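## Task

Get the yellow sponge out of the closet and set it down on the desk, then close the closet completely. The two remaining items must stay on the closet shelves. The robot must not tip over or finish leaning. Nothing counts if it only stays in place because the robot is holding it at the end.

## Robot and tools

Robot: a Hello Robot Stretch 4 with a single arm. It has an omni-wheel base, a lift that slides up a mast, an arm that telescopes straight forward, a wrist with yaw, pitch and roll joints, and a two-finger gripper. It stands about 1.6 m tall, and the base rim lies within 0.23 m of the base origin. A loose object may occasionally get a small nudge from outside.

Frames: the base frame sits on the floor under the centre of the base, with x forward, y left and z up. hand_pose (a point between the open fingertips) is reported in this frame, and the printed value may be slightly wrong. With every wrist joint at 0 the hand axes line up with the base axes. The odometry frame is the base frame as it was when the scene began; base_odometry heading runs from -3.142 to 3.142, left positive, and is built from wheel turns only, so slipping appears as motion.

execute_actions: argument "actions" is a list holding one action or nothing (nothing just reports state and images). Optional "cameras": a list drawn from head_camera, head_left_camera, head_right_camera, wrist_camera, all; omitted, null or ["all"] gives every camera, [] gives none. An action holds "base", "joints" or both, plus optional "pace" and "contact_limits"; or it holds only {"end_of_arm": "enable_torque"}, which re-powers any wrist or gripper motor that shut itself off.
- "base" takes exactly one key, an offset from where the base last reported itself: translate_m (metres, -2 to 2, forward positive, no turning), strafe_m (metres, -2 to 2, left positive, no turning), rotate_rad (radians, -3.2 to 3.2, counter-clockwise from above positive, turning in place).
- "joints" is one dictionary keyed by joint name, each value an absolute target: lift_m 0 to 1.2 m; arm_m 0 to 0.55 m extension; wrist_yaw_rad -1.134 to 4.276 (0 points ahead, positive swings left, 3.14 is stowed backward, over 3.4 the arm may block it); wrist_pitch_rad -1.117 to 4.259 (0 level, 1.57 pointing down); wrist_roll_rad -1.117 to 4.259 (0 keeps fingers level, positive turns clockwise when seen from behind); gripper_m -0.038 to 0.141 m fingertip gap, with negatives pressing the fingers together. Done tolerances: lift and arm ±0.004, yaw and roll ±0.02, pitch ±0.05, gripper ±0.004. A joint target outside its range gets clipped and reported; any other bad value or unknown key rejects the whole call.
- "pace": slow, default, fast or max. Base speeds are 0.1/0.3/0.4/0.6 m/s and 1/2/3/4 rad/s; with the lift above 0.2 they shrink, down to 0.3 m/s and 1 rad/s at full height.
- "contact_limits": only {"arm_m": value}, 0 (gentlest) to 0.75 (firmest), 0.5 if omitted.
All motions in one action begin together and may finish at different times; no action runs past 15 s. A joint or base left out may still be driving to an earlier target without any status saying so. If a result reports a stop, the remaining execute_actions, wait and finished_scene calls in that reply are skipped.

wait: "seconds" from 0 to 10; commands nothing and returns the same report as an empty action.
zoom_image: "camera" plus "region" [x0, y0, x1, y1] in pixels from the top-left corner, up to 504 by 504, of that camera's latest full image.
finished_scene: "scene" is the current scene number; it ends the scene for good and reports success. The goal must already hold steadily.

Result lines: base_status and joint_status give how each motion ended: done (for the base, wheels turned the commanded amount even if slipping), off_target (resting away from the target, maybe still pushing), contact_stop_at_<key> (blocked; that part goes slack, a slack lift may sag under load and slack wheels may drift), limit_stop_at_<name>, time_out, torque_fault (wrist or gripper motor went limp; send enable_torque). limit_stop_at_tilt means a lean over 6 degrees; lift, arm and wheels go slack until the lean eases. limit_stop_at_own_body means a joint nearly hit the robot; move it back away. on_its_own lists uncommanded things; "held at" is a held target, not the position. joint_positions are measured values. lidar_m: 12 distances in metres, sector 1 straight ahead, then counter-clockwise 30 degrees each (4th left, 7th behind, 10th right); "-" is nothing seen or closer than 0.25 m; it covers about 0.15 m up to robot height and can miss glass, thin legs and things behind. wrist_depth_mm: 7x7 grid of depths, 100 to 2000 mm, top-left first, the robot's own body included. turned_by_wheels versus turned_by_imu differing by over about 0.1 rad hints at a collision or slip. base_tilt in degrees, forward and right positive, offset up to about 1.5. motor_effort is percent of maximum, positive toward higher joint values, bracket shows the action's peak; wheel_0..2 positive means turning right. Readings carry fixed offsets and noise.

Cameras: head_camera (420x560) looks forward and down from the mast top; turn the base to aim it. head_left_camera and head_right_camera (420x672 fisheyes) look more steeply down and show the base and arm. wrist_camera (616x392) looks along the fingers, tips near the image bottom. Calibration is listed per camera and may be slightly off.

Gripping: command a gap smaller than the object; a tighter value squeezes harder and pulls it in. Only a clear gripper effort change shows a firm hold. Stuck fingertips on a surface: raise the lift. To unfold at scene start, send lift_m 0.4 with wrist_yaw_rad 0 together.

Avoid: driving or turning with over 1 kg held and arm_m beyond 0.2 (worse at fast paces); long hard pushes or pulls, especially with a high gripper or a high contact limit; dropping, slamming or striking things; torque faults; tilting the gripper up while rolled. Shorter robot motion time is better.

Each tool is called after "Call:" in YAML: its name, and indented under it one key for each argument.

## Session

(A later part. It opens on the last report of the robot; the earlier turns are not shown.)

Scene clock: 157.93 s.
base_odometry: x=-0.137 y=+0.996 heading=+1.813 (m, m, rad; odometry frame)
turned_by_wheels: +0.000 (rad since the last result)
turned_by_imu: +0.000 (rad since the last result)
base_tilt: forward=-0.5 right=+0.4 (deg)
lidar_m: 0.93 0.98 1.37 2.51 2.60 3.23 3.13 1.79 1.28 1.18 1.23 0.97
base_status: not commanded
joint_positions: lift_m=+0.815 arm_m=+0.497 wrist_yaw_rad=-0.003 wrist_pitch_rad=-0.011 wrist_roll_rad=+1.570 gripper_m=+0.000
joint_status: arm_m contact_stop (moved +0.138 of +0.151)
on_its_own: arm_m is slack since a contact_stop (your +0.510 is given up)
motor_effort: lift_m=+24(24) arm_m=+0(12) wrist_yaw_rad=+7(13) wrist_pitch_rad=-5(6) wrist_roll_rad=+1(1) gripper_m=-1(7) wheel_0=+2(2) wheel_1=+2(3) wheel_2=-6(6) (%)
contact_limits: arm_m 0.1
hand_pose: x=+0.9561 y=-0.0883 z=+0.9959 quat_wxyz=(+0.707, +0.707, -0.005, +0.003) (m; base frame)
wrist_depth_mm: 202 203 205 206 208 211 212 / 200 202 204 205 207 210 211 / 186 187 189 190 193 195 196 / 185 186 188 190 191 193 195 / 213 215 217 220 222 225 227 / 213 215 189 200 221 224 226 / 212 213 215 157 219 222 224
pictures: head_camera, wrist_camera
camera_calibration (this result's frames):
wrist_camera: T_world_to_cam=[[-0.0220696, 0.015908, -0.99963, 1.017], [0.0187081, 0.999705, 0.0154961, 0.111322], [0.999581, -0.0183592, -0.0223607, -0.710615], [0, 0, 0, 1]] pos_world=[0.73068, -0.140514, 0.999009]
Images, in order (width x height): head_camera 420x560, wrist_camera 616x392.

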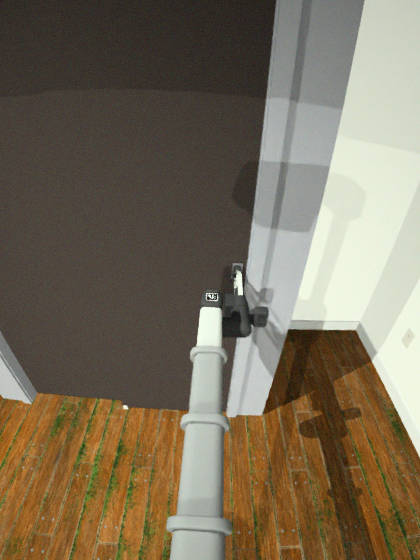

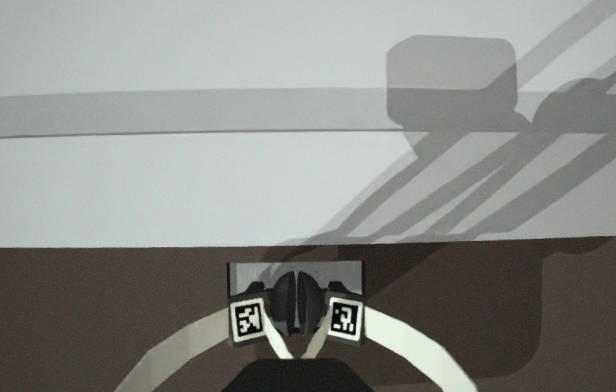

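In the recess. Slide left a bit.

Call:
execute_actions:
  actions:
    - {"base":{"strafe_m":0.08},"joints":{"arm_m":0.495},"pace":"slow"}
  cameras: ["head_camera","wrist_camera"]

Scene clock: 162.80 s.
base_odometry: x=-0.215 y=+0.977 heading=+1.812 (m, m, rad; odometry frame)
turned_by_wheels: -0.001 (rad since the last result)
turned_by_imu: -0.002 (rad since the last result)
base_tilt: forward=-0.6 right=+0.3 (deg)
lidar_m: 0.94 0.98 1.34 2.43 2.53 3.25 3.12 1.92 1.38 1.28 1.33 0.96
base_status: done
joint_positions: lift_m=+0.815 arm_m=+0.495 wrist_yaw_rad=-0.009 wrist_pitch_rad=-0.010 wrist_roll_rad=+1.570 gripper_m=+0.000
joint_status: all done
on_its_own: wrist_yaw_rad is at rest, and its effort (+25) is outside its rest range (-13 to +13)
motor_effort: lift_m=+24(24) arm_m=-1(3) wrist_yaw_rad=+25(36) wrist_pitch_rad=-6(6) wrist_roll_rad=+1(0) gripper_m=+0(4) wheel_0=-4(16) wheel_1=+4(9) wheel_2=-8(7) (%)
hand_pose: x=+0.9538 y=-0.0900 z=+0.9959 quat_wxyz=(+0.707, +0.707, -0.007, +0.001) (m; base frame)
wrist_depth_mm: 190 190 192 195 196 199 200 / 188 190 192 193 196 198 198 / 277 289 297 303 309 310 517 / 904 732 931 946 931 627 798 / 216 217 220 231 224 225 228 / 213 216 188 202 222 224 226 / 212 213 216 159 220 223 225
pictures: head_camera, wrist_camera
camera_calibration (this result's frames):
wrist_camera: T_world_to_cam=[[-0.0220026, 0.0160415, -0.999629, 1.01692], [0.0247482, 0.999574, 0.0154959, 0.107332], [0.999452, -0.0243981, -0.0223902, -0.70874], [0, 0, 0, 1]] pos_world=[0.728069, -0.140891, 0.999007]
Images, in order (width x height): head_camera 420x560, wrist_camera 616x392.

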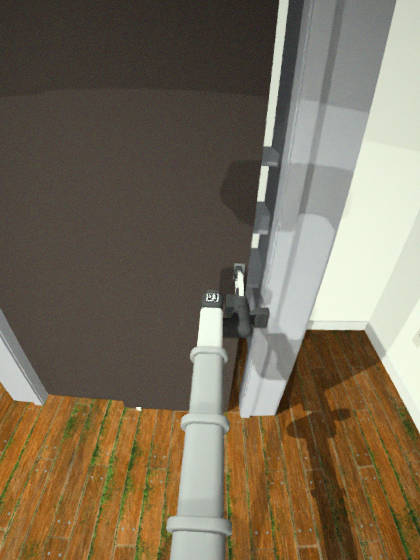

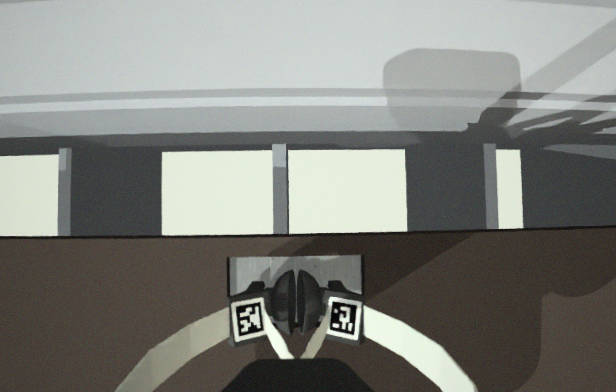

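Works. Continue.

Call:
execute_actions:
  actions:
    - {"base":{"strafe_m":0.25},"joints":{"arm_m":0.497},"pace":"slow"}
  cameras: ["head_camera","wrist_camera"]

Scene clock: 169.33 s.
base_odometry: x=-0.457 y=+0.917 heading=+1.811 (m, m, rad; odometry frame)
turned_by_wheels: -0.001 (rad since the last result)
turned_by_imu: -0.073 (rad since the last result)
base_tilt: forward=-0.8 right=+0.5 (deg)
lidar_m: 0.89 0.95 1.17 2.21 2.25 2.87 3.13 2.41 1.67 1.50 1.55 1.00
base_status: done
joint_positions: lift_m=+0.815 arm_m=+0.496 wrist_yaw_rad=-0.017 wrist_pitch_rad=-0.009 wrist_roll_rad=+1.570 gripper_m=+0.000
joint_status: all done
on_its_own: wrist_yaw_rad is at rest, and its effort (+47) is outside its rest range (-13 to +13)
motor_effort: lift_m=+24(24) arm_m=+8(8) wrist_yaw_rad=+47(56) wrist_pitch_rad=-9(9) wrist_roll_rad=+1(1) gripper_m=-1(3) wheel_0=-3(14) wheel_1=+6(13) wheel_2=-18(18) (%)
hand_pose: x=+0.9535 y=-0.0923 z=+0.9956 quat_wxyz=(+0.707, +0.707, -0.009, -0.003) (m; base frame)
wrist_depth_mm: 549 564 585 580 597 574 585 / 683 676 768 788 788 676 750 / 931 723 946 960 946 683 798 / 904 732 931 917 931 634 798 / 212 215 218 228 220 223 224 / 209 211 185 205 216 219 220 / 206 206 207 144 213 215 216
pictures: head_camera, wrist_camera
camera_calibration (this result's frames):
wrist_camera: T_world_to_cam=[[-0.0228834, 0.0162306, -0.999606, 1.01749], [0.0326209, 0.999348, 0.0154796, 0.102091], [0.999206, -0.0322538, -0.0233979, -0.707966], [0, 0, 0, 1]] pos_world=[0.727357, -0.141373, 0.998944]
Images, in order (width x height): head_camera 420x560, wrist_camera 616x392.

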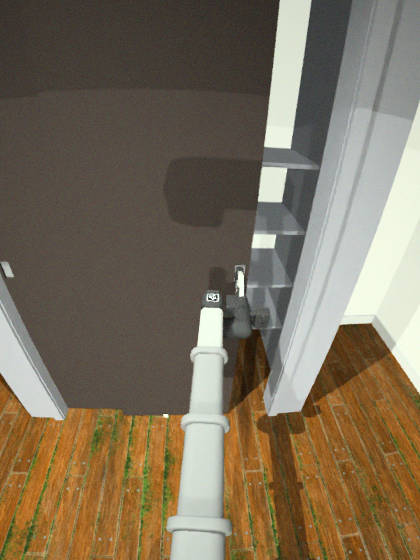

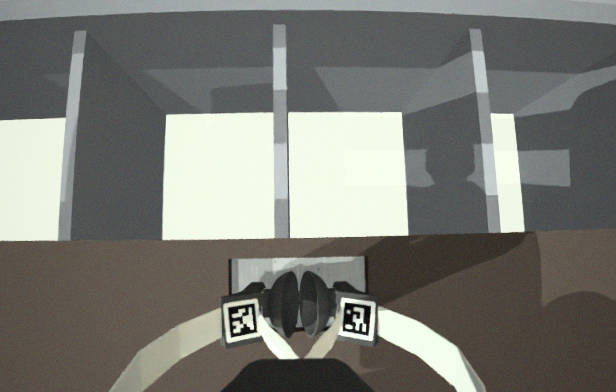

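Call:
execute_actions:
  actions:
    - {"base":{"rotate_rad":0.1},"joints":{"arm_m":0.483},"pace":"slow"}
  cameras: ["head_camera","wrist_camera"]

Scene clock: 188.43 s.
base_odometry: x=-0.457 y=+0.917 heading=+1.910 (m, m, rad; odometry frame)
turned_by_wheels: +0.098 (rad since the last result)
turned_by_imu: +0.025 (rad since the last result)
base_tilt: forward=-0.9 right=+0.5 (deg)
lidar_m: 0.90 0.94 1.19 2.22 2.29 2.93 3.13 2.35 1.64 1.48 1.52 0.99
base_status: done
joint_positions: lift_m=+0.815 arm_m=+0.482 wrist_yaw_rad=-0.016 wrist_pitch_rad=-0.009 wrist_roll_rad=+1.570 gripper_m=+0.000
joint_status: all done
on_its_own: wrist_yaw_rad is at rest, and its effort (+47) is outside its rest range (-13 to +13)
motor_effort: lift_m=+24(24) arm_m=+6(5) wrist_yaw_rad=+47(69) wrist_pitch_rad=-11(15) wrist_roll_rad=+1(1) gripper_m=+1(0) wheel_0=-3(5) wheel_1=+0(12) wheel_2=-19(29) (%)
hand_pose: x=+0.9398 y=-0.0922 z=+0.9953 quat_wxyz=(+0.707, +0.707, -0.009, -0.003) (m; base frame)
wrist_depth_mm: 549 580 597 591 609 580 603 / 661 683 809 809 809 676 759 / 904 723 931 946 960 683 809 / 904 732 931 931 946 640 798 / 213 215 217 227 221 222 225 / 209 211 186 204 216 220 221 / 206 207 210 146 213 216 217
pictures: head_camera, wrist_camera
camera_calibration (this result's frames):
wrist_camera: T_world_to_cam=[[-0.0237866, 0.016259, -0.999585, 1.01775], [0.0322361, 0.99936, 0.0154882, 0.102782], [0.999197, -0.0318543, -0.0242955, -0.69333], [0, 0, 0, 1]] pos_world=[0.713669, -0.141349, 0.998886]
Images, in order (width x height): head_camera 420x560, wrist_camera 616x392.

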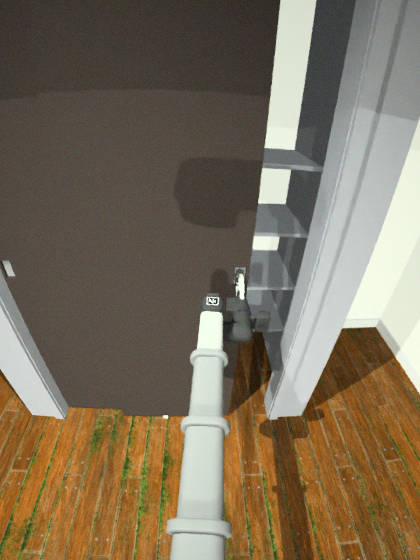

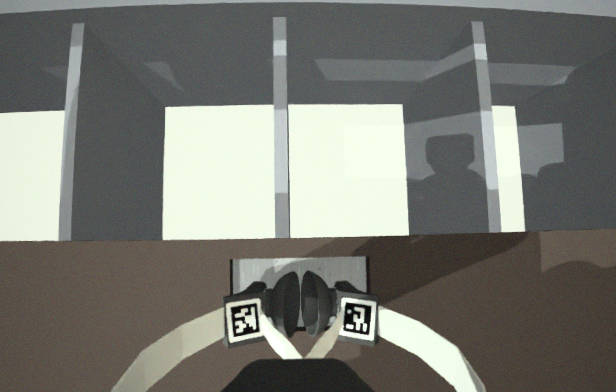

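Call:
execute_actions:
  actions:
    - {"joints":{"arm_m":0.05},"pace":"fast"}
  cameras: []

Call:
execute_actions:
  actions:
    - {"base":{"rotate_rad":0.05}}
  cameras: []

Call:
execute_actions:
  actions:
    - {"base":{"strafe_m":-0.15}}
  cameras: ["head_camera","wrist_camera"]

Scene clock: 201.00 s.
base_odometry: x=-0.457 y=+0.917 heading=+1.911 (m, m, rad; odometry frame)
turned_by_wheels: +0.002 (rad since the last result)
turned_by_imu: +0.001 (rad since the last result)
base_tilt: forward=-0.6 right=+0.4 (deg)
lidar_m: 0.90 0.92 1.15 2.24 2.27 2.94 3.13 2.35 1.62 1.49 1.52 0.98
base_status: not commanded
joint_positions: lift_m=+0.815 arm_m=+0.051 wrist_yaw_rad=+0.000 wrist_pitch_rad=-0.010 wrist_roll_rad=+1.570 gripper_m=+0.000
joint_status: all done
motor_effort: lift_m=+24(24) arm_m=-5(7) wrist_yaw_rad=-1(49) wrist_pitch_rad=-7(10) wrist_roll_rad=+1(1) gripper_m=-7(7) wheel_0=+1(5) wheel_1=-1(5) wheel_2=+0(19) (%)
hand_pose: x=+0.5102 y=-0.0875 z=+0.9958 quat_wxyz=(+0.707, +0.707, -0.004, +0.004) (m; base frame)
wrist_depth_mm: 627 621 627 634 647 647 654 / 661 683 707 715 723 723 707 / 1336 1336 1366 1336 1255 1205 1281 / 1308 1308 1205 1308 1025 1008 1205 / 615 621 621 627 640 640 647 / 609 609 615 200 627 634 640 / 597 603 609 149 175 627 627
pictures: none
No camera images: the call's "cameras" was empty. Leave "cameras" out to get every camera's image.

Scene clock: 201.60 s.
base_odometry: x=-0.457 y=+0.917 heading=+1.961 (m, m, rad; odometry frame)
turned_by_wheels: +0.049 (rad since the last result)
turned_by_imu: +0.050 (rad since the last result)
base_tilt: forward=-0.5 right=+0.3 (deg)
lidar_m: 0.91 0.94 1.24 2.24 2.31 3.12 3.16 2.22 1.62 1.48 1.52 0.98
base_status: done
joint_positions: lift_m=+0.815 arm_m=+0.051 wrist_yaw_rad=+0.000 wrist_pitch_rad=-0.010 wrist_roll_rad=+1.570 gripper_m=+0.000
joint_status: not commanded
motor_effort: lift_m=+24(24) arm_m=-5(5) wrist_yaw_rad=+0(2) wrist_pitch_rad=-6(7) wrist_roll_rad=+1(0) gripper_m=-5(5) wheel_0=-4(2) wheel_1=-3(7) wheel_2=-2(5) (%)
hand_pose: x=+0.5102 y=-0.0874 z=+0.9958 quat_wxyz=(+0.707, +0.707, -0.004, +0.004) (m; base frame)
wrist_depth_mm: 585 597 609 621 621 627 621 / 1078 1098 1118 1138 1060 1042 1138 / 1281 1308 1308 1336 1366 1138 1336 / 615 615 627 634 640 640 654 / 609 621 621 627 634 640 647 / 615 609 621 200 627 627 640 / 603 615 615 149 175 634 634
pictures: none
No camera images: the call's "cameras" was empty. Leave "cameras" out to get every camera's image.

Scene clock: 203.33 s.
base_odometry: x=-0.319 y=+0.974 heading=+1.960 (m, m, rad; odometry frame)
turned_by_wheels: +0.000 (rad since the last result)
turned_by_imu: +0.000 (rad since the last result)
base_tilt: forward=-0.6 right=+0.3 (deg)
lidar_m: 0.89 0.93 1.27 2.37 2.48 3.28 3.14 1.99 1.45 1.33 1.39 0.94
base_status: done
joint_positions: lift_m=+0.815 arm_m=+0.051 wrist_yaw_rad=+0.000 wrist_pitch_rad=-0.010 wrist_roll_rad=+1.570 gripper_m=+0.000
joint_status: not commanded
motor_effort: lift_m=+24(24) arm_m=-5(5) wrist_yaw_rad=-2(1) wrist_pitch_rad=-6(6) wrist_roll_rad=+0(1) gripper_m=-5(6) wheel_0=+1(10) wheel_1=-3(12) wheel_2=-1(1) (%)
hand_pose: x=+0.5102 y=-0.0874 z=+0.9958 quat_wxyz=(+0.707, +0.707, -0.004, +0.004) (m; base frame)
wrist_depth_mm: 609 609 615 621 627 640 640 / 609 603 615 621 627 634 640 / 661 691 715 946 1008 960 750 / 1308 1336 1336 1336 1336 1138 1336 / 1308 1281 1308 1308 1160 1008 1205 / 609 615 615 200 634 640 640 / 609 609 615 149 175 634 640
pictures: head_camera, wrist_camera
camera_calibration (this result's frames):
wrist_camera: T_world_to_cam=[[-0.0224589, 0.0158666, -0.999622, 1.00723], [0.0158104, 0.999755, 0.0155135, 0.120294], [0.999623, -0.015456, -0.0227042, -0.264322], [0, 0, 0, 1]] pos_world=[0.284941, -0.140331, 0.998987]
Images, in order (width x height): head_camera 420x560, wrist_camera 616x392.

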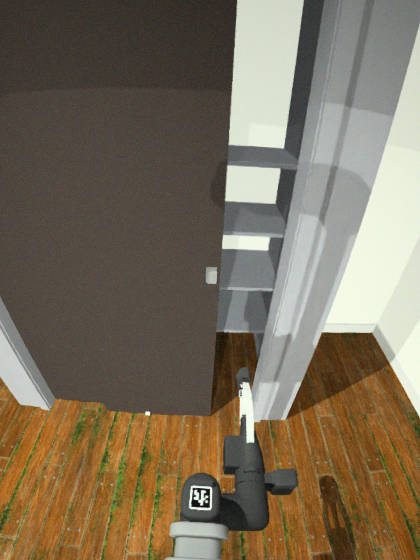

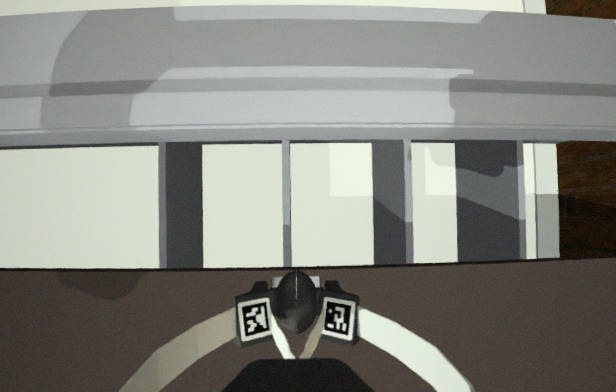

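Call:
execute_actions:
  actions:
    - {"base":{"translate_m":0.54}}
  cameras: ["head_camera","wrist_camera","head_right_camera"]

Scene clock: 213.97 s.
base_odometry: x=-0.524 y=+1.474 heading=+1.961 (m, m, rad; odometry frame)
turned_by_wheels: +0.000 (rad since the last result)
turned_by_imu: -0.003 (rad since the last result)
base_tilt: forward=-0.6 right=+0.3 (deg)
lidar_m: 0.35 0.38 0.51 2.40 2.48 3.30 3.74 2.00 1.42 1.32 0.52 0.42
base_status: done
joint_positions: lift_m=+0.815 arm_m=+0.051 wrist_yaw_rad=+0.000 wrist_pitch_rad=-0.010 wrist_roll_rad=+1.570 gripper_m=+0.000
joint_status: not commanded
motor_effort: lift_m=+24(24) arm_m=-5(5) wrist_yaw_rad=-1(3) wrist_pitch_rad=-6(6) wrist_roll_rad=+1(1) gripper_m=-4(6) wheel_0=+3(7) wheel_1=+2(7) wheel_2=+1(10) (%)
hand_pose: x=+0.5102 y=-0.0874 z=+0.9958 quat_wxyz=(+0.707, +0.707, -0.004, +0.004) (m; base frame)
wrist_depth_mm: 421 433 442 433 452 439 427 / 480 597 627 580 640 539 525 / 480 732 809 809 809 544 723 / 480 723 798 809 820 554 723 / 477 715 798 809 798 554 723 / 477 707 788 199 798 554 723 / 469 597 788 149 175 496 597
pictures: head_camera, head_right_camera, wrist_camera
camera_calibration (this result's frames):
wrist_camera: T_world_to_cam=[[-0.0224586, 0.0158666, -0.999622, 1.00724], [0.0158101, 0.999755, 0.0155135, 0.120294], [0.999623, -0.0154557, -0.0227039, -0.264322], [0, 0, 0, 1]] pos_world=[0.284941, -0.140331, 0.998991]
Images, in order (width x height): head_camera 420x560, head_right_camera 420x672, wrist_camera 616x392.

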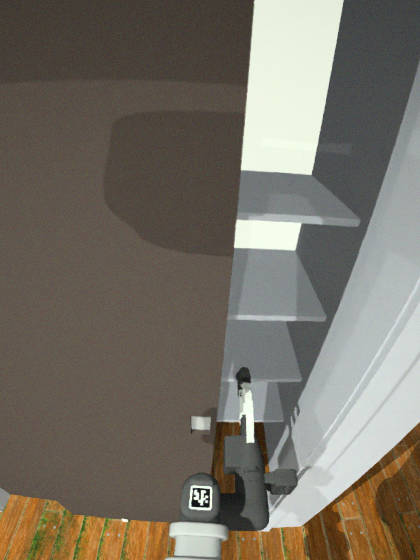

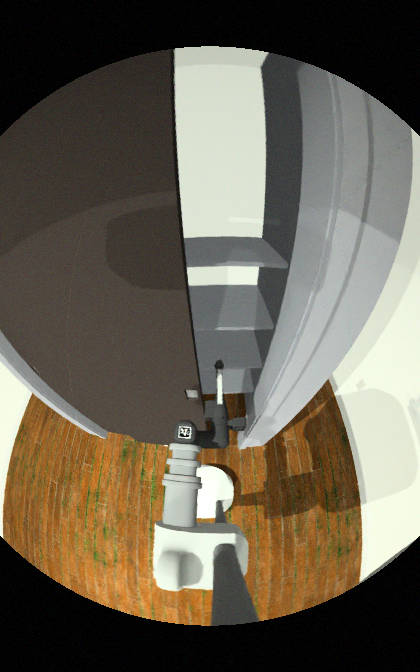

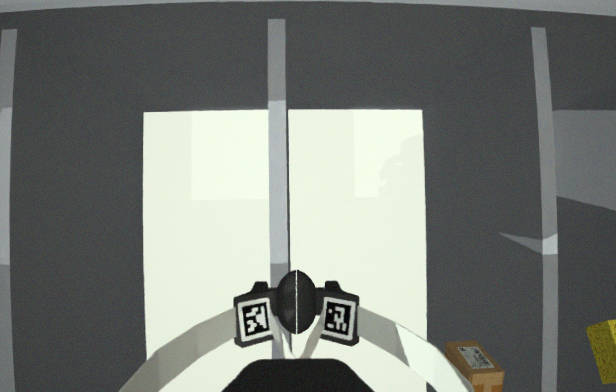

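Call:
execute_actions:
  actions:
    - {"base":{"strafe_m":0.33},"joints":{"arm_m":0.1},"pace":"slow"}
  cameras: ["head_camera","wrist_camera","head_right_camera"]

Scene clock: 223.50 s.
base_odometry: x=-0.829 y=+1.348 heading=+1.960 (m, m, rad; odometry frame)
turned_by_wheels: -0.001 (rad since the last result)
turned_by_imu: -0.404 (rad since the last result)
base_tilt: forward=-3.4 right=+1.9 (deg)
lidar_m: 0.29 0.27 0.31 0.48 2.21 2.37 2.09 2.02 2.05 1.54 1.51 0.51
base_status: done
joint_positions: lift_m=+0.815 arm_m=+0.098 wrist_yaw_rad=-0.011 wrist_pitch_rad=-0.002 wrist_roll_rad=+1.567 gripper_m=+0.000
joint_status: all done
on_its_own: base_tilt is 3.3 degrees off its reading at the scene's start (forward=-0.5 right=+0.3); wrist_yaw_rad is at rest, and its effort (+28) is outside its rest range (-13 to +13); wrist_pitch_rad is at rest, and its effort (-31) is outside its rest range (-23 to +23)
motor_effort: lift_m=+24(24) arm_m=+12(15) wrist_yaw_rad=+28(37) wrist_pitch_rad=-31(33) wrist_roll_rad=+9(9) gripper_m=-4(3) wheel_0=-3(7) wheel_1=+6(8) wheel_2=-14(13) (%)
hand_pose: x=+0.5562 y=-0.0905 z=+0.9934 quat_wxyz=(+0.708, +0.706, -0.004, -0.003) (m; base frame)
wrist_depth_mm: 205 210 213 216 220 220 220 / 240 246 382 392 394 399 399 / 452 466 477 480 492 496 484 / 504 569 609 615 634 580 585 / 445 654 820 820 820 609 442 / 436 640 778 200 788 609 430 / 427 539 732 149 175 569 427
pictures: head_camera, head_right_camera, wrist_camera
camera_calibration (this result's frames):
wrist_camera: T_world_to_cam=[[-0.0308074, 0.0134328, -0.999435, 1.01012], [0.0266281, 0.999566, 0.0126137, 0.119528], [0.999171, -0.0262245, -0.0311517, -0.302739], [0, 0, 0, 1]] pos_world=[0.330424, -0.140984, 0.998612]
Images, in order (width x height): head_camera 420x560, head_right_camera 420x672, wrist_camera 616x392.

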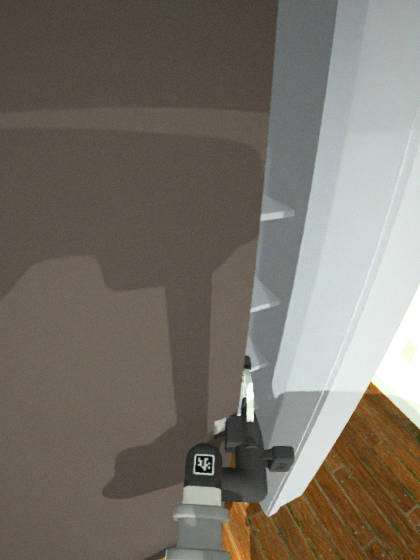

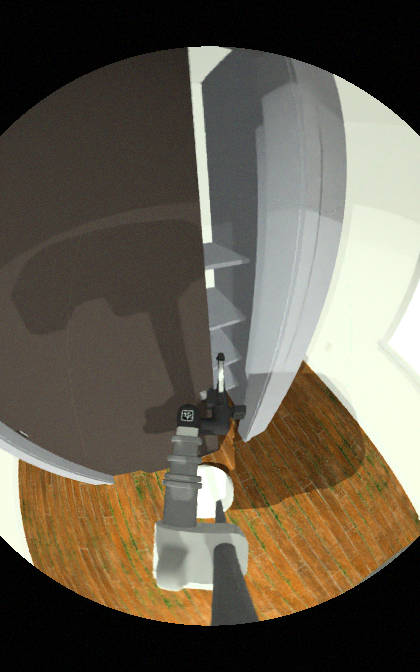

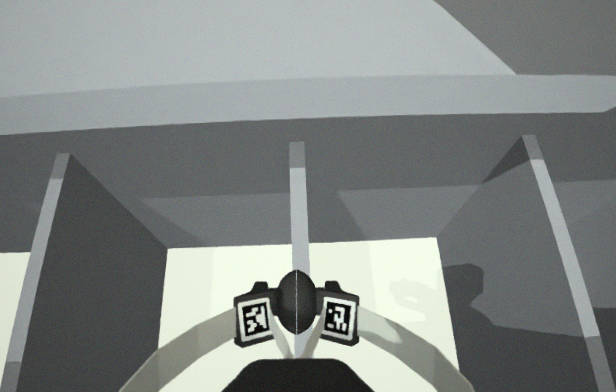

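Dangerous tilt; back off.

Call:
execute_actions:
  actions:
    - {"base":{"strafe_m":-0.08},"joints":{"arm_m":0.02},"pace":"slow"}
  cameras: ["head_camera","head_right_camera"]

Scene clock: 229.27 s.
base_odometry: x=-0.755 y=+1.378 heading=+1.960 (m, m, rad; odometry frame)
turned_by_wheels: +0.000 (rad since the last result)
turned_by_imu: +0.047 (rad since the last result)
base_tilt: forward=-0.6 right=+0.3 (deg)
lidar_m: 0.30 0.29 0.31 0.51 2.25 2.47 3.77 2.98 1.89 1.48 1.43 0.47
base_status: done
joint_positions: lift_m=+0.815 arm_m=+0.021 wrist_yaw_rad=+0.000 wrist_pitch_rad=-0.010 wrist_roll_rad=+1.570 gripper_m=+0.000
joint_status: all done
motor_effort: lift_m=+19(24) arm_m=-5(12) wrist_yaw_rad=+0(34) wrist_pitch_rad=-6(31) wrist_roll_rad=+0(9) gripper_m=-5(5) wheel_0=+2(4) wheel_1=-2(9) wheel_2=+1(11) (%)
hand_pose: x=+0.4803 y=-0.0875 z=+0.9963 quat_wxyz=(+0.707, +0.707, -0.004, +0.004) (m; base frame)
wrist_depth_mm: 204 209 213 216 216 216 215 / 244 248 254 257 258 259 259 / 480 492 500 504 517 512 521 / 512 621 676 683 699 554 732 / 477 723 854 854 831 554 778 / 473 707 788 199 820 554 723 / 466 597 750 149 175 521 424
pictures: head_camera, head_right_camera
Images, in order (width x height): head_camera 420x560, head_right_camera 420x672.

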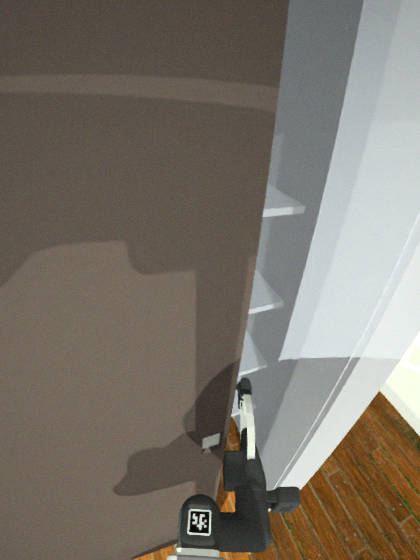

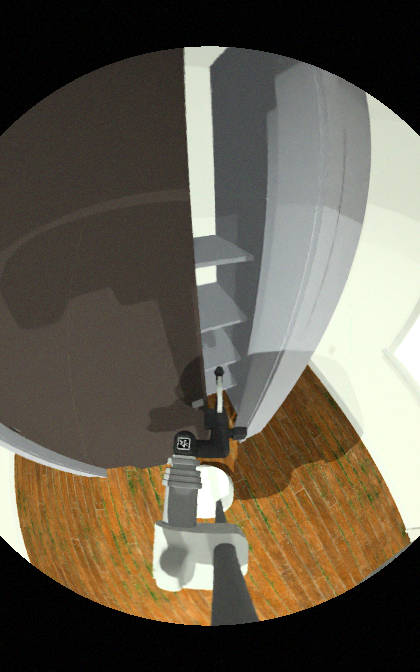

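Call:
execute_actions:
  actions:
    - {"base":{"translate_m":-0.35}}
  cameras: []

Call:
execute_actions:
  actions:
    - {"base":{"rotate_rad":0.36},"joints":{"lift_m":0.36,"wrist_roll_rad":0}}
  cameras: []

Call:
execute_actions:
  actions:
    - {"base":{"strafe_m":-0.45}}

Scene clock: 261.57 s.
base_odometry: x=-0.622 y=+1.054 heading=+1.960 (m, m, rad; odometry frame)
turned_by_wheels: +0.000 (rad since the last result)
turned_by_imu: +0.002 (rad since the last result)
base_tilt: forward=-0.6 right=+0.3 (deg)
lidar_m: 0.63 0.62 0.68 1.04 2.13 2.32 3.47 2.63 2.03 1.59 1.57 0.80
base_status: done
joint_positions: lift_m=+0.815 arm_m=+0.021 wrist_yaw_rad=+0.000 wrist_pitch_rad=-0.010 wrist_roll_rad=+1.570 gripper_m=+0.000
joint_status: not commanded
motor_effort: lift_m=+19(19) arm_m=-5(5) wrist_yaw_rad=-1(1) wrist_pitch_rad=-6(6) wrist_roll_rad=+0(1) gripper_m=-4(3) wheel_0=-1(7) wheel_1=-4(12) wheel_2=+0(10) (%)
hand_pose: x=+0.4802 y=-0.0875 z=+0.9963 quat_wxyz=(+0.707, +0.707, -0.004, +0.004) (m; base frame)
wrist_depth_mm: 554 559 559 564 574 580 585 / 504 504 508 512 517 525 530 / 554 564 569 580 585 591 597 / 976 931 1008 1025 976 991 931 / 1138 946 1182 1182 1025 1160 842 / 421 427 424 199 439 439 442 / 399 399 404 149 175 418 418
pictures: none
No camera images: the call's "cameras" was empty. Leave "cameras" out to get every camera's image.

Scene clock: 264.37 s.
base_odometry: x=-0.622 y=+1.054 heading=+2.319 (m, m, rad; odometry frame)
turned_by_wheels: +0.359 (rad since the last result)
turned_by_imu: +0.362 (rad since the last result)
base_tilt: forward=-0.6 right=+0.4 (deg)
lidar_m: 0.63 0.63 0.89 2.13 2.19 2.97 3.47 2.33 1.70 1.58 0.88 0.67
base_status: done
joint_positions: lift_m=+0.360 arm_m=+0.021 wrist_yaw_rad=+0.000 wrist_pitch_rad=-0.010 wrist_roll_rad=+0.000 gripper_m=+0.000
joint_status: all done
motor_effort: lift_m=+15(16) arm_m=-5(5) wrist_yaw_rad=+0(0) wrist_pitch_rad=-6(7) wrist_roll_rad=-1(5) gripper_m=-4(5) wheel_0=-3(9) wheel_1=-1(10) wheel_2=-2(8) (%)
hand_pose: x=+0.4802 y=-0.0874 z=+0.5416 quat_wxyz=(+1.000, +0.000, -0.005, +0.000) (m; base frame)
wrist_depth_mm: 373 373 379 382 387 392 715 / 370 373 377 379 387 389 715 / 370 373 377 382 384 389 707 / 368 375 377 379 384 392 732 / 368 373 377 379 384 389 715 / 368 373 375 199 384 389 715 / 368 370 375 147 175 387 741
pictures: none
No camera images: the call's "cameras" was empty. Leave "cameras" out to get every camera's image.

Scene clock: 267.20 s.
base_odometry: x=-0.293 y=+1.361 heading=+2.319 (m, m, rad; odometry frame)
turned_by_wheels: +0.000 (rad since the last result)
turned_by_imu: +0.001 (rad since the last result)
base_tilt: forward=-0.6 right=+0.3 (deg)
lidar_m: 0.62 0.66 0.88 2.59 2.66 3.56 3.47 1.70 1.18 1.12 1.18 0.66
base_status: done
joint_positions: lift_m=+0.360 arm_m=+0.021 wrist_yaw_rad=+0.000 wrist_pitch_rad=-0.010 wrist_roll_rad=+0.000 gripper_m=+0.000
joint_status: not commanded
motor_effort: lift_m=+16(16) arm_m=-5(5) wrist_yaw_rad=+0(2) wrist_pitch_rad=-6(6) wrist_roll_rad=+0(0) gripper_m=-4(2) wheel_0=+2(10) wheel_1=+0(11) wheel_2=+0(1) (%)
hand_pose: x=+0.4802 y=-0.0874 z=+0.5415 quat_wxyz=(+1.000, +0.000, -0.005, +0.000) (m; base frame)
wrist_depth_mm: 379 878 891 364 379 1118 1138 / 379 1078 1078 359 379 1138 1118 / 379 809 991 362 379 1118 1138 / 379 1060 1118 359 379 1118 1138 / 377 1060 1098 362 377 1118 1138 / 379 831 691 198 375 1118 1118 / 375 1078 1060 148 175 1118 1118
pictures: head_camera, head_left_camera, head_right_camera, wrist_camera
camera_calibration (this result's frames):
wrist_camera: T_world_to_cam=[[-0.0324252, -0.999322, -0.0174355, -0.063377], [0.0263271, 0.0165846, -0.999516, 0.586449], [0.999127, -0.0328685, 0.0257715, -0.272197], [0, 0, 0, 1]] pos_world=[0.254465, -0.0820068, 0.592075]
Images, in order (width x height): head_camera 420x560, head_left_camera 420x672, head_right_camera 420x672, wrist_camera 616x392.

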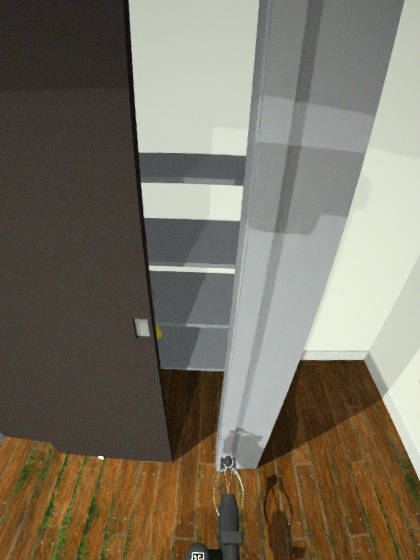

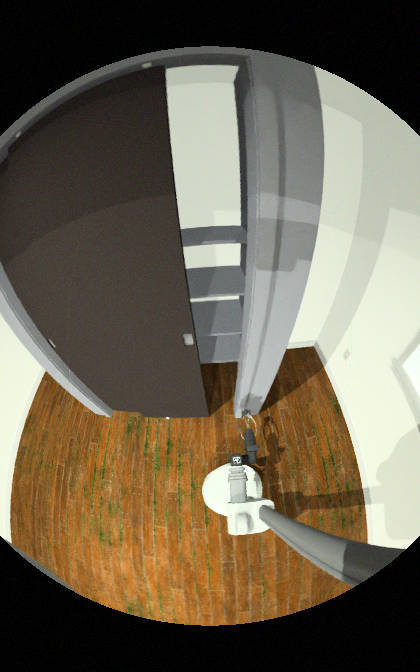

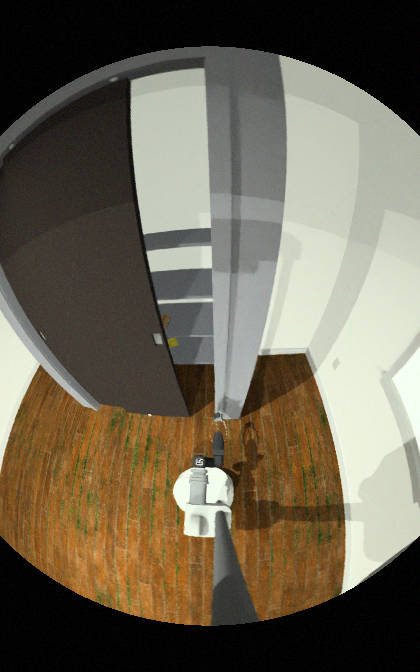

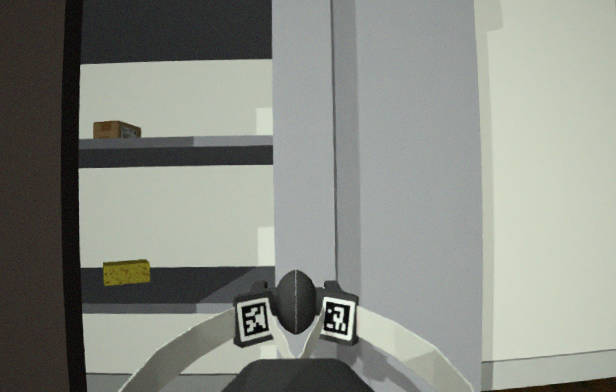

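Call:
execute_actions:
  actions:
    - {"base":{"strafe_m":0.095},"joints":{"lift_m":0.08}}
  cameras: ["head_right_camera","head_left_camera","wrist_camera"]

Scene clock: 323.20 s.
base_odometry: x=-0.362 y=+1.296 heading=+2.319 (m, m, rad; odometry frame)
turned_by_wheels: +0.000 (rad since the last result)
turned_by_imu: +0.000 (rad since the last result)
base_tilt: forward=-0.6 right=+0.3 (deg)
lidar_m: 0.63 0.67 0.90 2.50 2.56 3.46 3.47 1.88 1.29 1.22 1.27 0.64
base_status: done
joint_positions: lift_m=+0.080 arm_m=+0.021 wrist_yaw_rad=+0.000 wrist_pitch_rad=-0.010 wrist_roll_rad=+0.000 gripper_m=+0.000
joint_status: all done
motor_effort: lift_m=+16(15) arm_m=-5(5) wrist_yaw_rad=+0(0) wrist_pitch_rad=-6(6) wrist_roll_rad=+0(0) gripper_m=-3(4) wheel_0=-1(9) wheel_1=+1(11) wheel_2=+0(0) (%)
hand_pose: x=+0.4802 y=-0.0874 z=+0.2616 quat_wxyz=(+1.000, +0.000, -0.005, +0.000) (m; base frame)
wrist_depth_mm: 377 379 854 866 364 382 387 / 375 384 1078 1098 362 382 384 / 377 379 1078 1098 362 379 384 / 375 382 1078 1098 359 379 387 / 375 377 1078 1078 359 379 382 / 373 377 904 198 359 379 382 / 375 375 668 147 175 382 382
pictures: head_left_camera, head_right_camera, wrist_camera
camera_calibration (this result's frames):
wrist_camera: T_world_to_cam=[[-0.0324256, -0.999322, -0.0174314, -0.0682587], [0.0263233, 0.0165807, -0.999516, 0.306653], [0.999127, -0.0328688, 0.0257678, -0.264982], [0, 0, 0, 1]] pos_world=[0.254466, -0.0820066, 0.312143]
Images, in order (width x height): head_left_camera 420x672, head_right_camera 420x672, wrist_camera 616x392.

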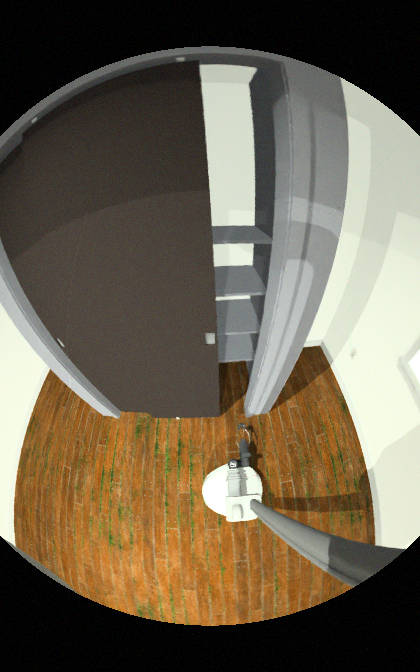

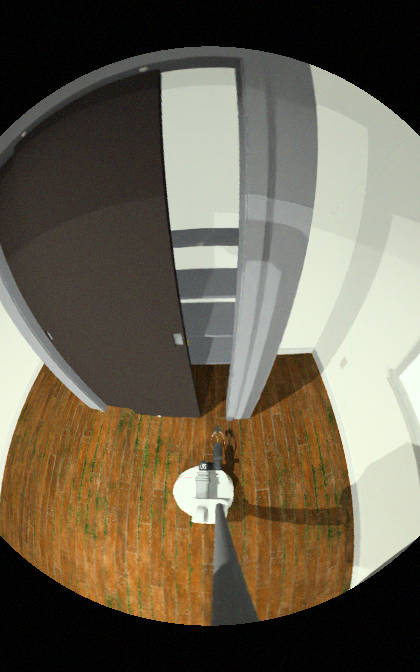

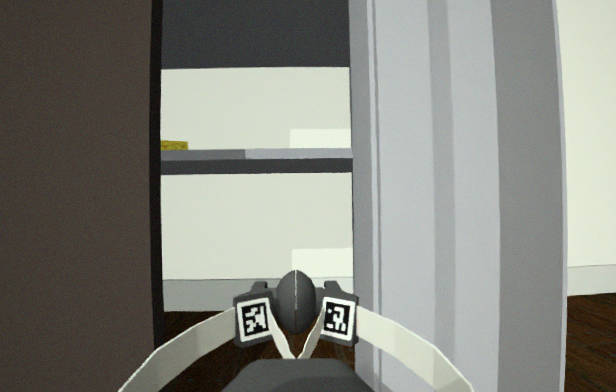

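Call:
execute_actions:
  actions:
    - {"base":{"translate_m":0.35},"joints":{"arm_m":0.17},"contact_limits":{"arm_m":0.15}}
  cameras: ["head_right_camera","head_left_camera","wrist_camera"]

Scene clock: 331.17 s.
base_odometry: x=-0.600 y=+1.552 heading=+2.320 (m, m, rad; odometry frame)
turned_by_wheels: +0.000 (rad since the last result)
turned_by_imu: -0.002 (rad since the last result)
base_tilt: forward=-0.6 right=+0.3 (deg)
lidar_m: 0.28 0.30 0.39 1.05 2.57 3.45 3.86 1.84 1.29 1.22 0.40 0.30
base_status: done
joint_positions: lift_m=+0.080 arm_m=+0.169 wrist_yaw_rad=+0.000 wrist_pitch_rad=-0.010 wrist_roll_rad=+0.000 gripper_m=+0.000
joint_status: all done
motor_effort: lift_m=+15(16) arm_m=+5(6) wrist_yaw_rad=-1(0) wrist_pitch_rad=-6(6) wrist_roll_rad=-1(0) gripper_m=-2(6) wheel_0=+3(6) wheel_1=+3(6) wheel_2=-1(10) (%)
contact_limits: arm_m 0.15
hand_pose: x=+0.6285 y=-0.0874 z=+0.2616 quat_wxyz=(+1.000, +0.000, -0.005, +0.000) (m; base frame)
wrist_depth_mm: 397 201 202 205 208 231 212 / 229 236 245 249 251 249 223 / 436 455 477 484 469 312 233 / 591 591 597 609 580 317 234 / 591 591 603 609 591 317 234 / 591 591 597 198 477 315 233 / 580 574 591 147 175 294 231
pictures: head_left_camera, head_right_camera, wrist_camera
camera_calibration (this result's frames):
wrist_camera: T_world_to_cam=[[-0.0324199, -0.999323, -0.0174036, -0.0634606], [0.0262922, 0.016554, -0.999517, 0.302753], [0.999128, -0.0328618, 0.0257377, -0.413103], [0, 0, 0, 1]] pos_world=[0.402725, -0.0820048, 0.312135]
Images, in order (width x height): head_left_camera 420x672, head_right_camera 420x672, wrist_camera 616x392.

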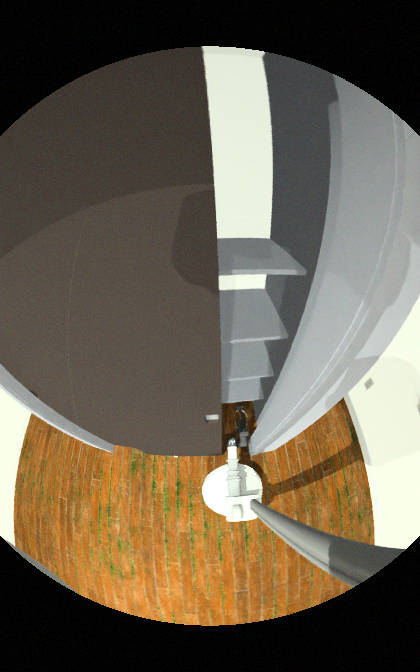

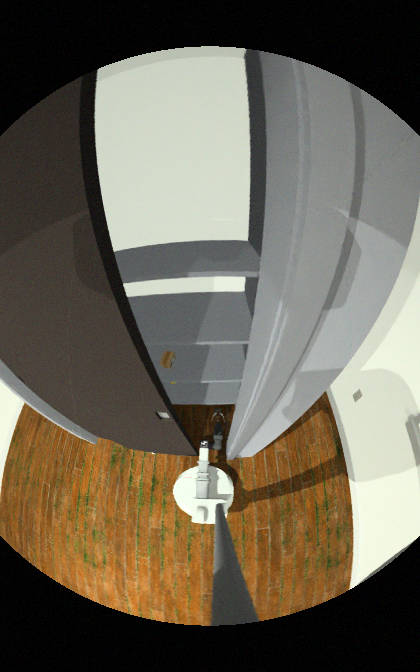

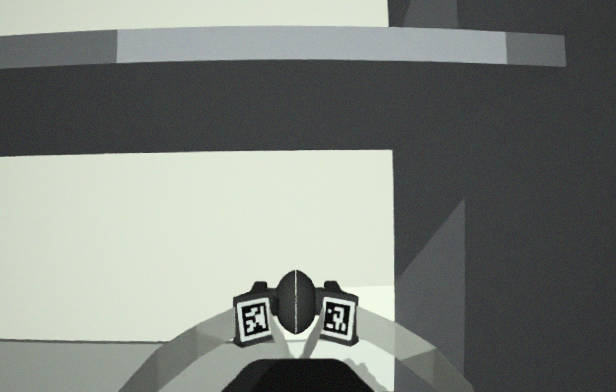

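Call:
execute_actions:
  actions:
    - {"base":{"strafe_m":0.1},"pace":"slow"}
  cameras: ["head_right_camera"]

Scene clock: 336.47 s.
base_odometry: x=-0.673 y=+1.484 heading=+2.319 (m, m, rad; odometry frame)
turned_by_wheels: +0.000 (rad since the last result)
turned_by_imu: -0.001 (rad since the last result)
base_tilt: forward=-0.5 right=+0.4 (deg)
lidar_m: 0.28 0.27 0.38 0.97 2.49 3.31 3.84 1.98 1.38 1.31 0.38 0.36
base_status: done
joint_positions: lift_m=+0.080 arm_m=+0.169 wrist_yaw_rad=+0.000 wrist_pitch_rad=-0.010 wrist_roll_rad=+0.000 gripper_m=+0.000
joint_status: not commanded
motor_effort: lift_m=+15(16) arm_m=+5(5) wrist_yaw_rad=+0(4) wrist_pitch_rad=-6(6) wrist_roll_rad=+0(0) gripper_m=-3(4) wheel_0=-5(14) wheel_1=+4(7) wheel_2=-2(3) (%)
hand_pose: x=+0.6286 y=-0.0874 z=+0.2615 quat_wxyz=(+1.000, +0.000, -0.005, +0.000) (m; base frame)
wrist_depth_mm: 389 198 200 203 205 208 277 / 230 238 246 250 251 250 248 / 436 459 473 492 500 442 355 / 585 597 603 603 615 504 366 / 585 591 597 603 615 504 368 / 585 591 597 198 615 504 366 / 574 574 580 147 175 477 373
pictures: head_right_camera
Images, in order (width x height): head_right_camera 420x672.

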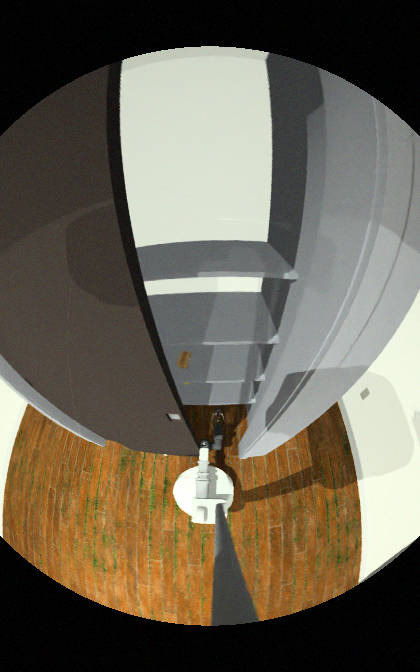

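Call:
execute_actions:
  actions:
    - {"base":{"strafe_m":0.22},"pace":"slow"}
  cameras: ["head_right_camera"]

Scene clock: 346.63 s.
base_odometry: x=-0.834 y=+1.335 heading=+2.320 (m, m, rad; odometry frame)
turned_by_wheels: +0.000 (rad since the last result)
turned_by_imu: -0.001 (rad since the last result)
base_tilt: forward=-0.5 right=+0.3 (deg)
lidar_m: 0.28 0.29 0.39 0.95 2.27 3.01 3.84 2.33 1.63 1.54 0.54 0.62
base_status: done
joint_positions: lift_m=+0.080 arm_m=+0.169 wrist_yaw_rad=+0.000 wrist_pitch_rad=-0.010 wrist_roll_rad=+0.000 gripper_m=+0.000
joint_status: not commanded
motor_effort: lift_m=+16(16) arm_m=+5(5) wrist_yaw_rad=-2(1) wrist_pitch_rad=-6(6) wrist_roll_rad=+0(0) gripper_m=-5(4) wheel_0=-4(8) wheel_1=+6(6) wheel_2=+0(2) (%)
hand_pose: x=+0.6286 y=-0.0874 z=+0.2615 quat_wxyz=(+1.000, +0.000, -0.005, +0.000) (m; base frame)
wrist_depth_mm: 190 192 195 197 199 202 204 / 229 238 245 250 250 249 247 / 436 455 477 492 500 500 504 / 574 585 591 597 609 615 621 / 574 580 591 603 609 615 615 / 580 585 591 199 609 615 621 / 569 574 574 147 175 597 609
pictures: head_right_camera
Images, in order (width x height): head_right_camera 420x672.

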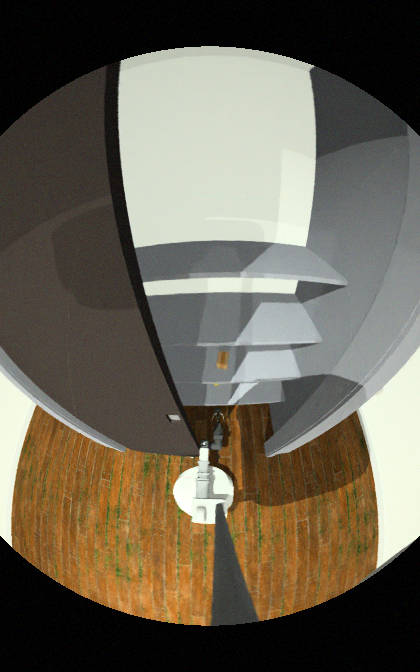

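Retract, move off the door, and raise.

Call:
execute_actions:
  actions:
    - {"base":{"strafe_m":-0.04},"joints":{"arm_m":0.06}}
  cameras: []

Call:
execute_actions:
  actions:
    - {"joints":{"lift_m":0.36,"wrist_pitch_rad":0.3,"gripper_m":0.14}}
  cameras: ["head_right_camera","wrist_camera"]

Scene clock: 355.07 s.
base_odometry: x=-0.805 y=+1.362 heading=+2.319 (m, m, rad; odometry frame)
turned_by_wheels: +0.000 (rad since the last result)
turned_by_imu: +0.000 (rad since the last result)
base_tilt: forward=-0.5 right=+0.3 (deg)
lidar_m: 0.30 0.28 0.38 0.96 2.31 3.07 3.85 2.25 1.59 1.50 0.49 0.63
base_status: done
joint_positions: lift_m=+0.080 arm_m=+0.061 wrist_yaw_rad=+0.000 wrist_pitch_rad=-0.010 wrist_roll_rad=+0.000 gripper_m=+0.000
joint_status: all done
motor_effort: lift_m=+16(16) arm_m=-5(5) wrist_yaw_rad=-2(2) wrist_pitch_rad=-6(6) wrist_roll_rad=+0(0) gripper_m=-3(6) wheel_0=+0(9) wheel_1=-2(12) wheel_2=+0(0) (%)
hand_pose: x=+0.5203 y=-0.0874 z=+0.2615 quat_wxyz=(+1.000, +0.000, -0.005, +0.000) (m; base frame)
wrist_depth_mm: 683 691 699 707 715 723 603 / 683 691 303 307 309 691 564 / 433 452 469 484 492 496 496 / 683 691 699 707 715 732 609 / 676 691 699 707 715 732 609 / 691 691 683 198 707 715 627 / 668 676 668 148 175 691 615
pictures: none
No camera images: the call's "cameras" was empty. Leave "cameras" out to get every camera's image.

Scene clock: 357.43 s.
base_odometry: x=-0.805 y=+1.362 heading=+2.319 (m, m, rad; odometry frame)
turned_by_wheels: +0.000 (rad since the last result)
turned_by_imu: +0.000 (rad since the last result)
base_tilt: forward=-0.6 right=+0.3 (deg)
lidar_m: 0.30 0.29 0.38 0.95 2.29 3.07 3.86 2.26 1.59 1.51 0.51 0.64
base_status: not commanded
joint_positions: lift_m=+0.360 arm_m=+0.061 wrist_yaw_rad=+0.000 wrist_pitch_rad=+0.302 wrist_roll_rad=+0.000 gripper_m=+0.140
joint_status: all done
motor_effort: lift_m=+24(25) arm_m=-5(5) wrist_yaw_rad=+0(0) wrist_pitch_rad=-5(4) wrist_roll_rad=+0(0) gripper_m=+1(6) wheel_0=+0(0) wheel_1=-3(2) wheel_2=+0(0) (%)
hand_pose: x=+0.5072 y=-0.0874 z=+0.4521 quat_wxyz=(+0.989, +0.000, +0.150, +0.000) (m; base frame)
wrist_depth_mm: 621 627 634 647 640 647 603 / 640 647 661 661 676 683 615 / 676 683 691 699 707 699 609 / 549 549 496 492 539 535 535 / 368 370 375 375 370 368 364 / 768 200 327 788 332 340 621 / 778 768 778 148 798 741 615
pictures: head_right_camera, wrist_camera
camera_calibration (this result's frames):
wrist_camera: T_world_to_cam=[[-0.0363006, -0.99932, -0.00652231, -0.0670627], [-0.282075, 0.0165073, -0.95925, 0.634573], [0.958705, -0.0329815, -0.282483, -0.136981], [0, 0, 0, 1]] pos_world=[0.307887, -0.08201, 0.569583]
Images, in order (width x height): head_right_camera 420x672, wrist_camera 616x392.

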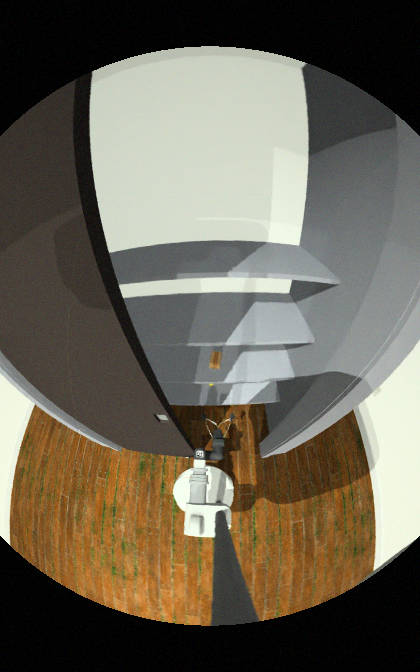

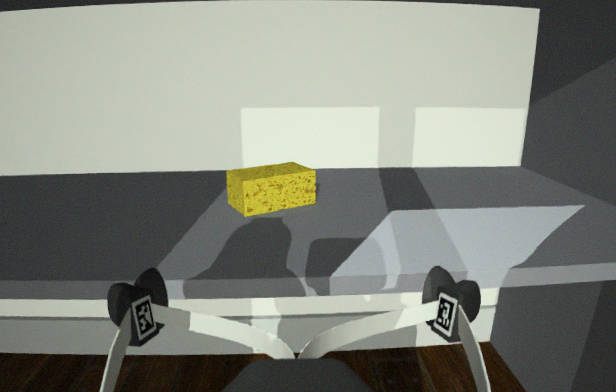

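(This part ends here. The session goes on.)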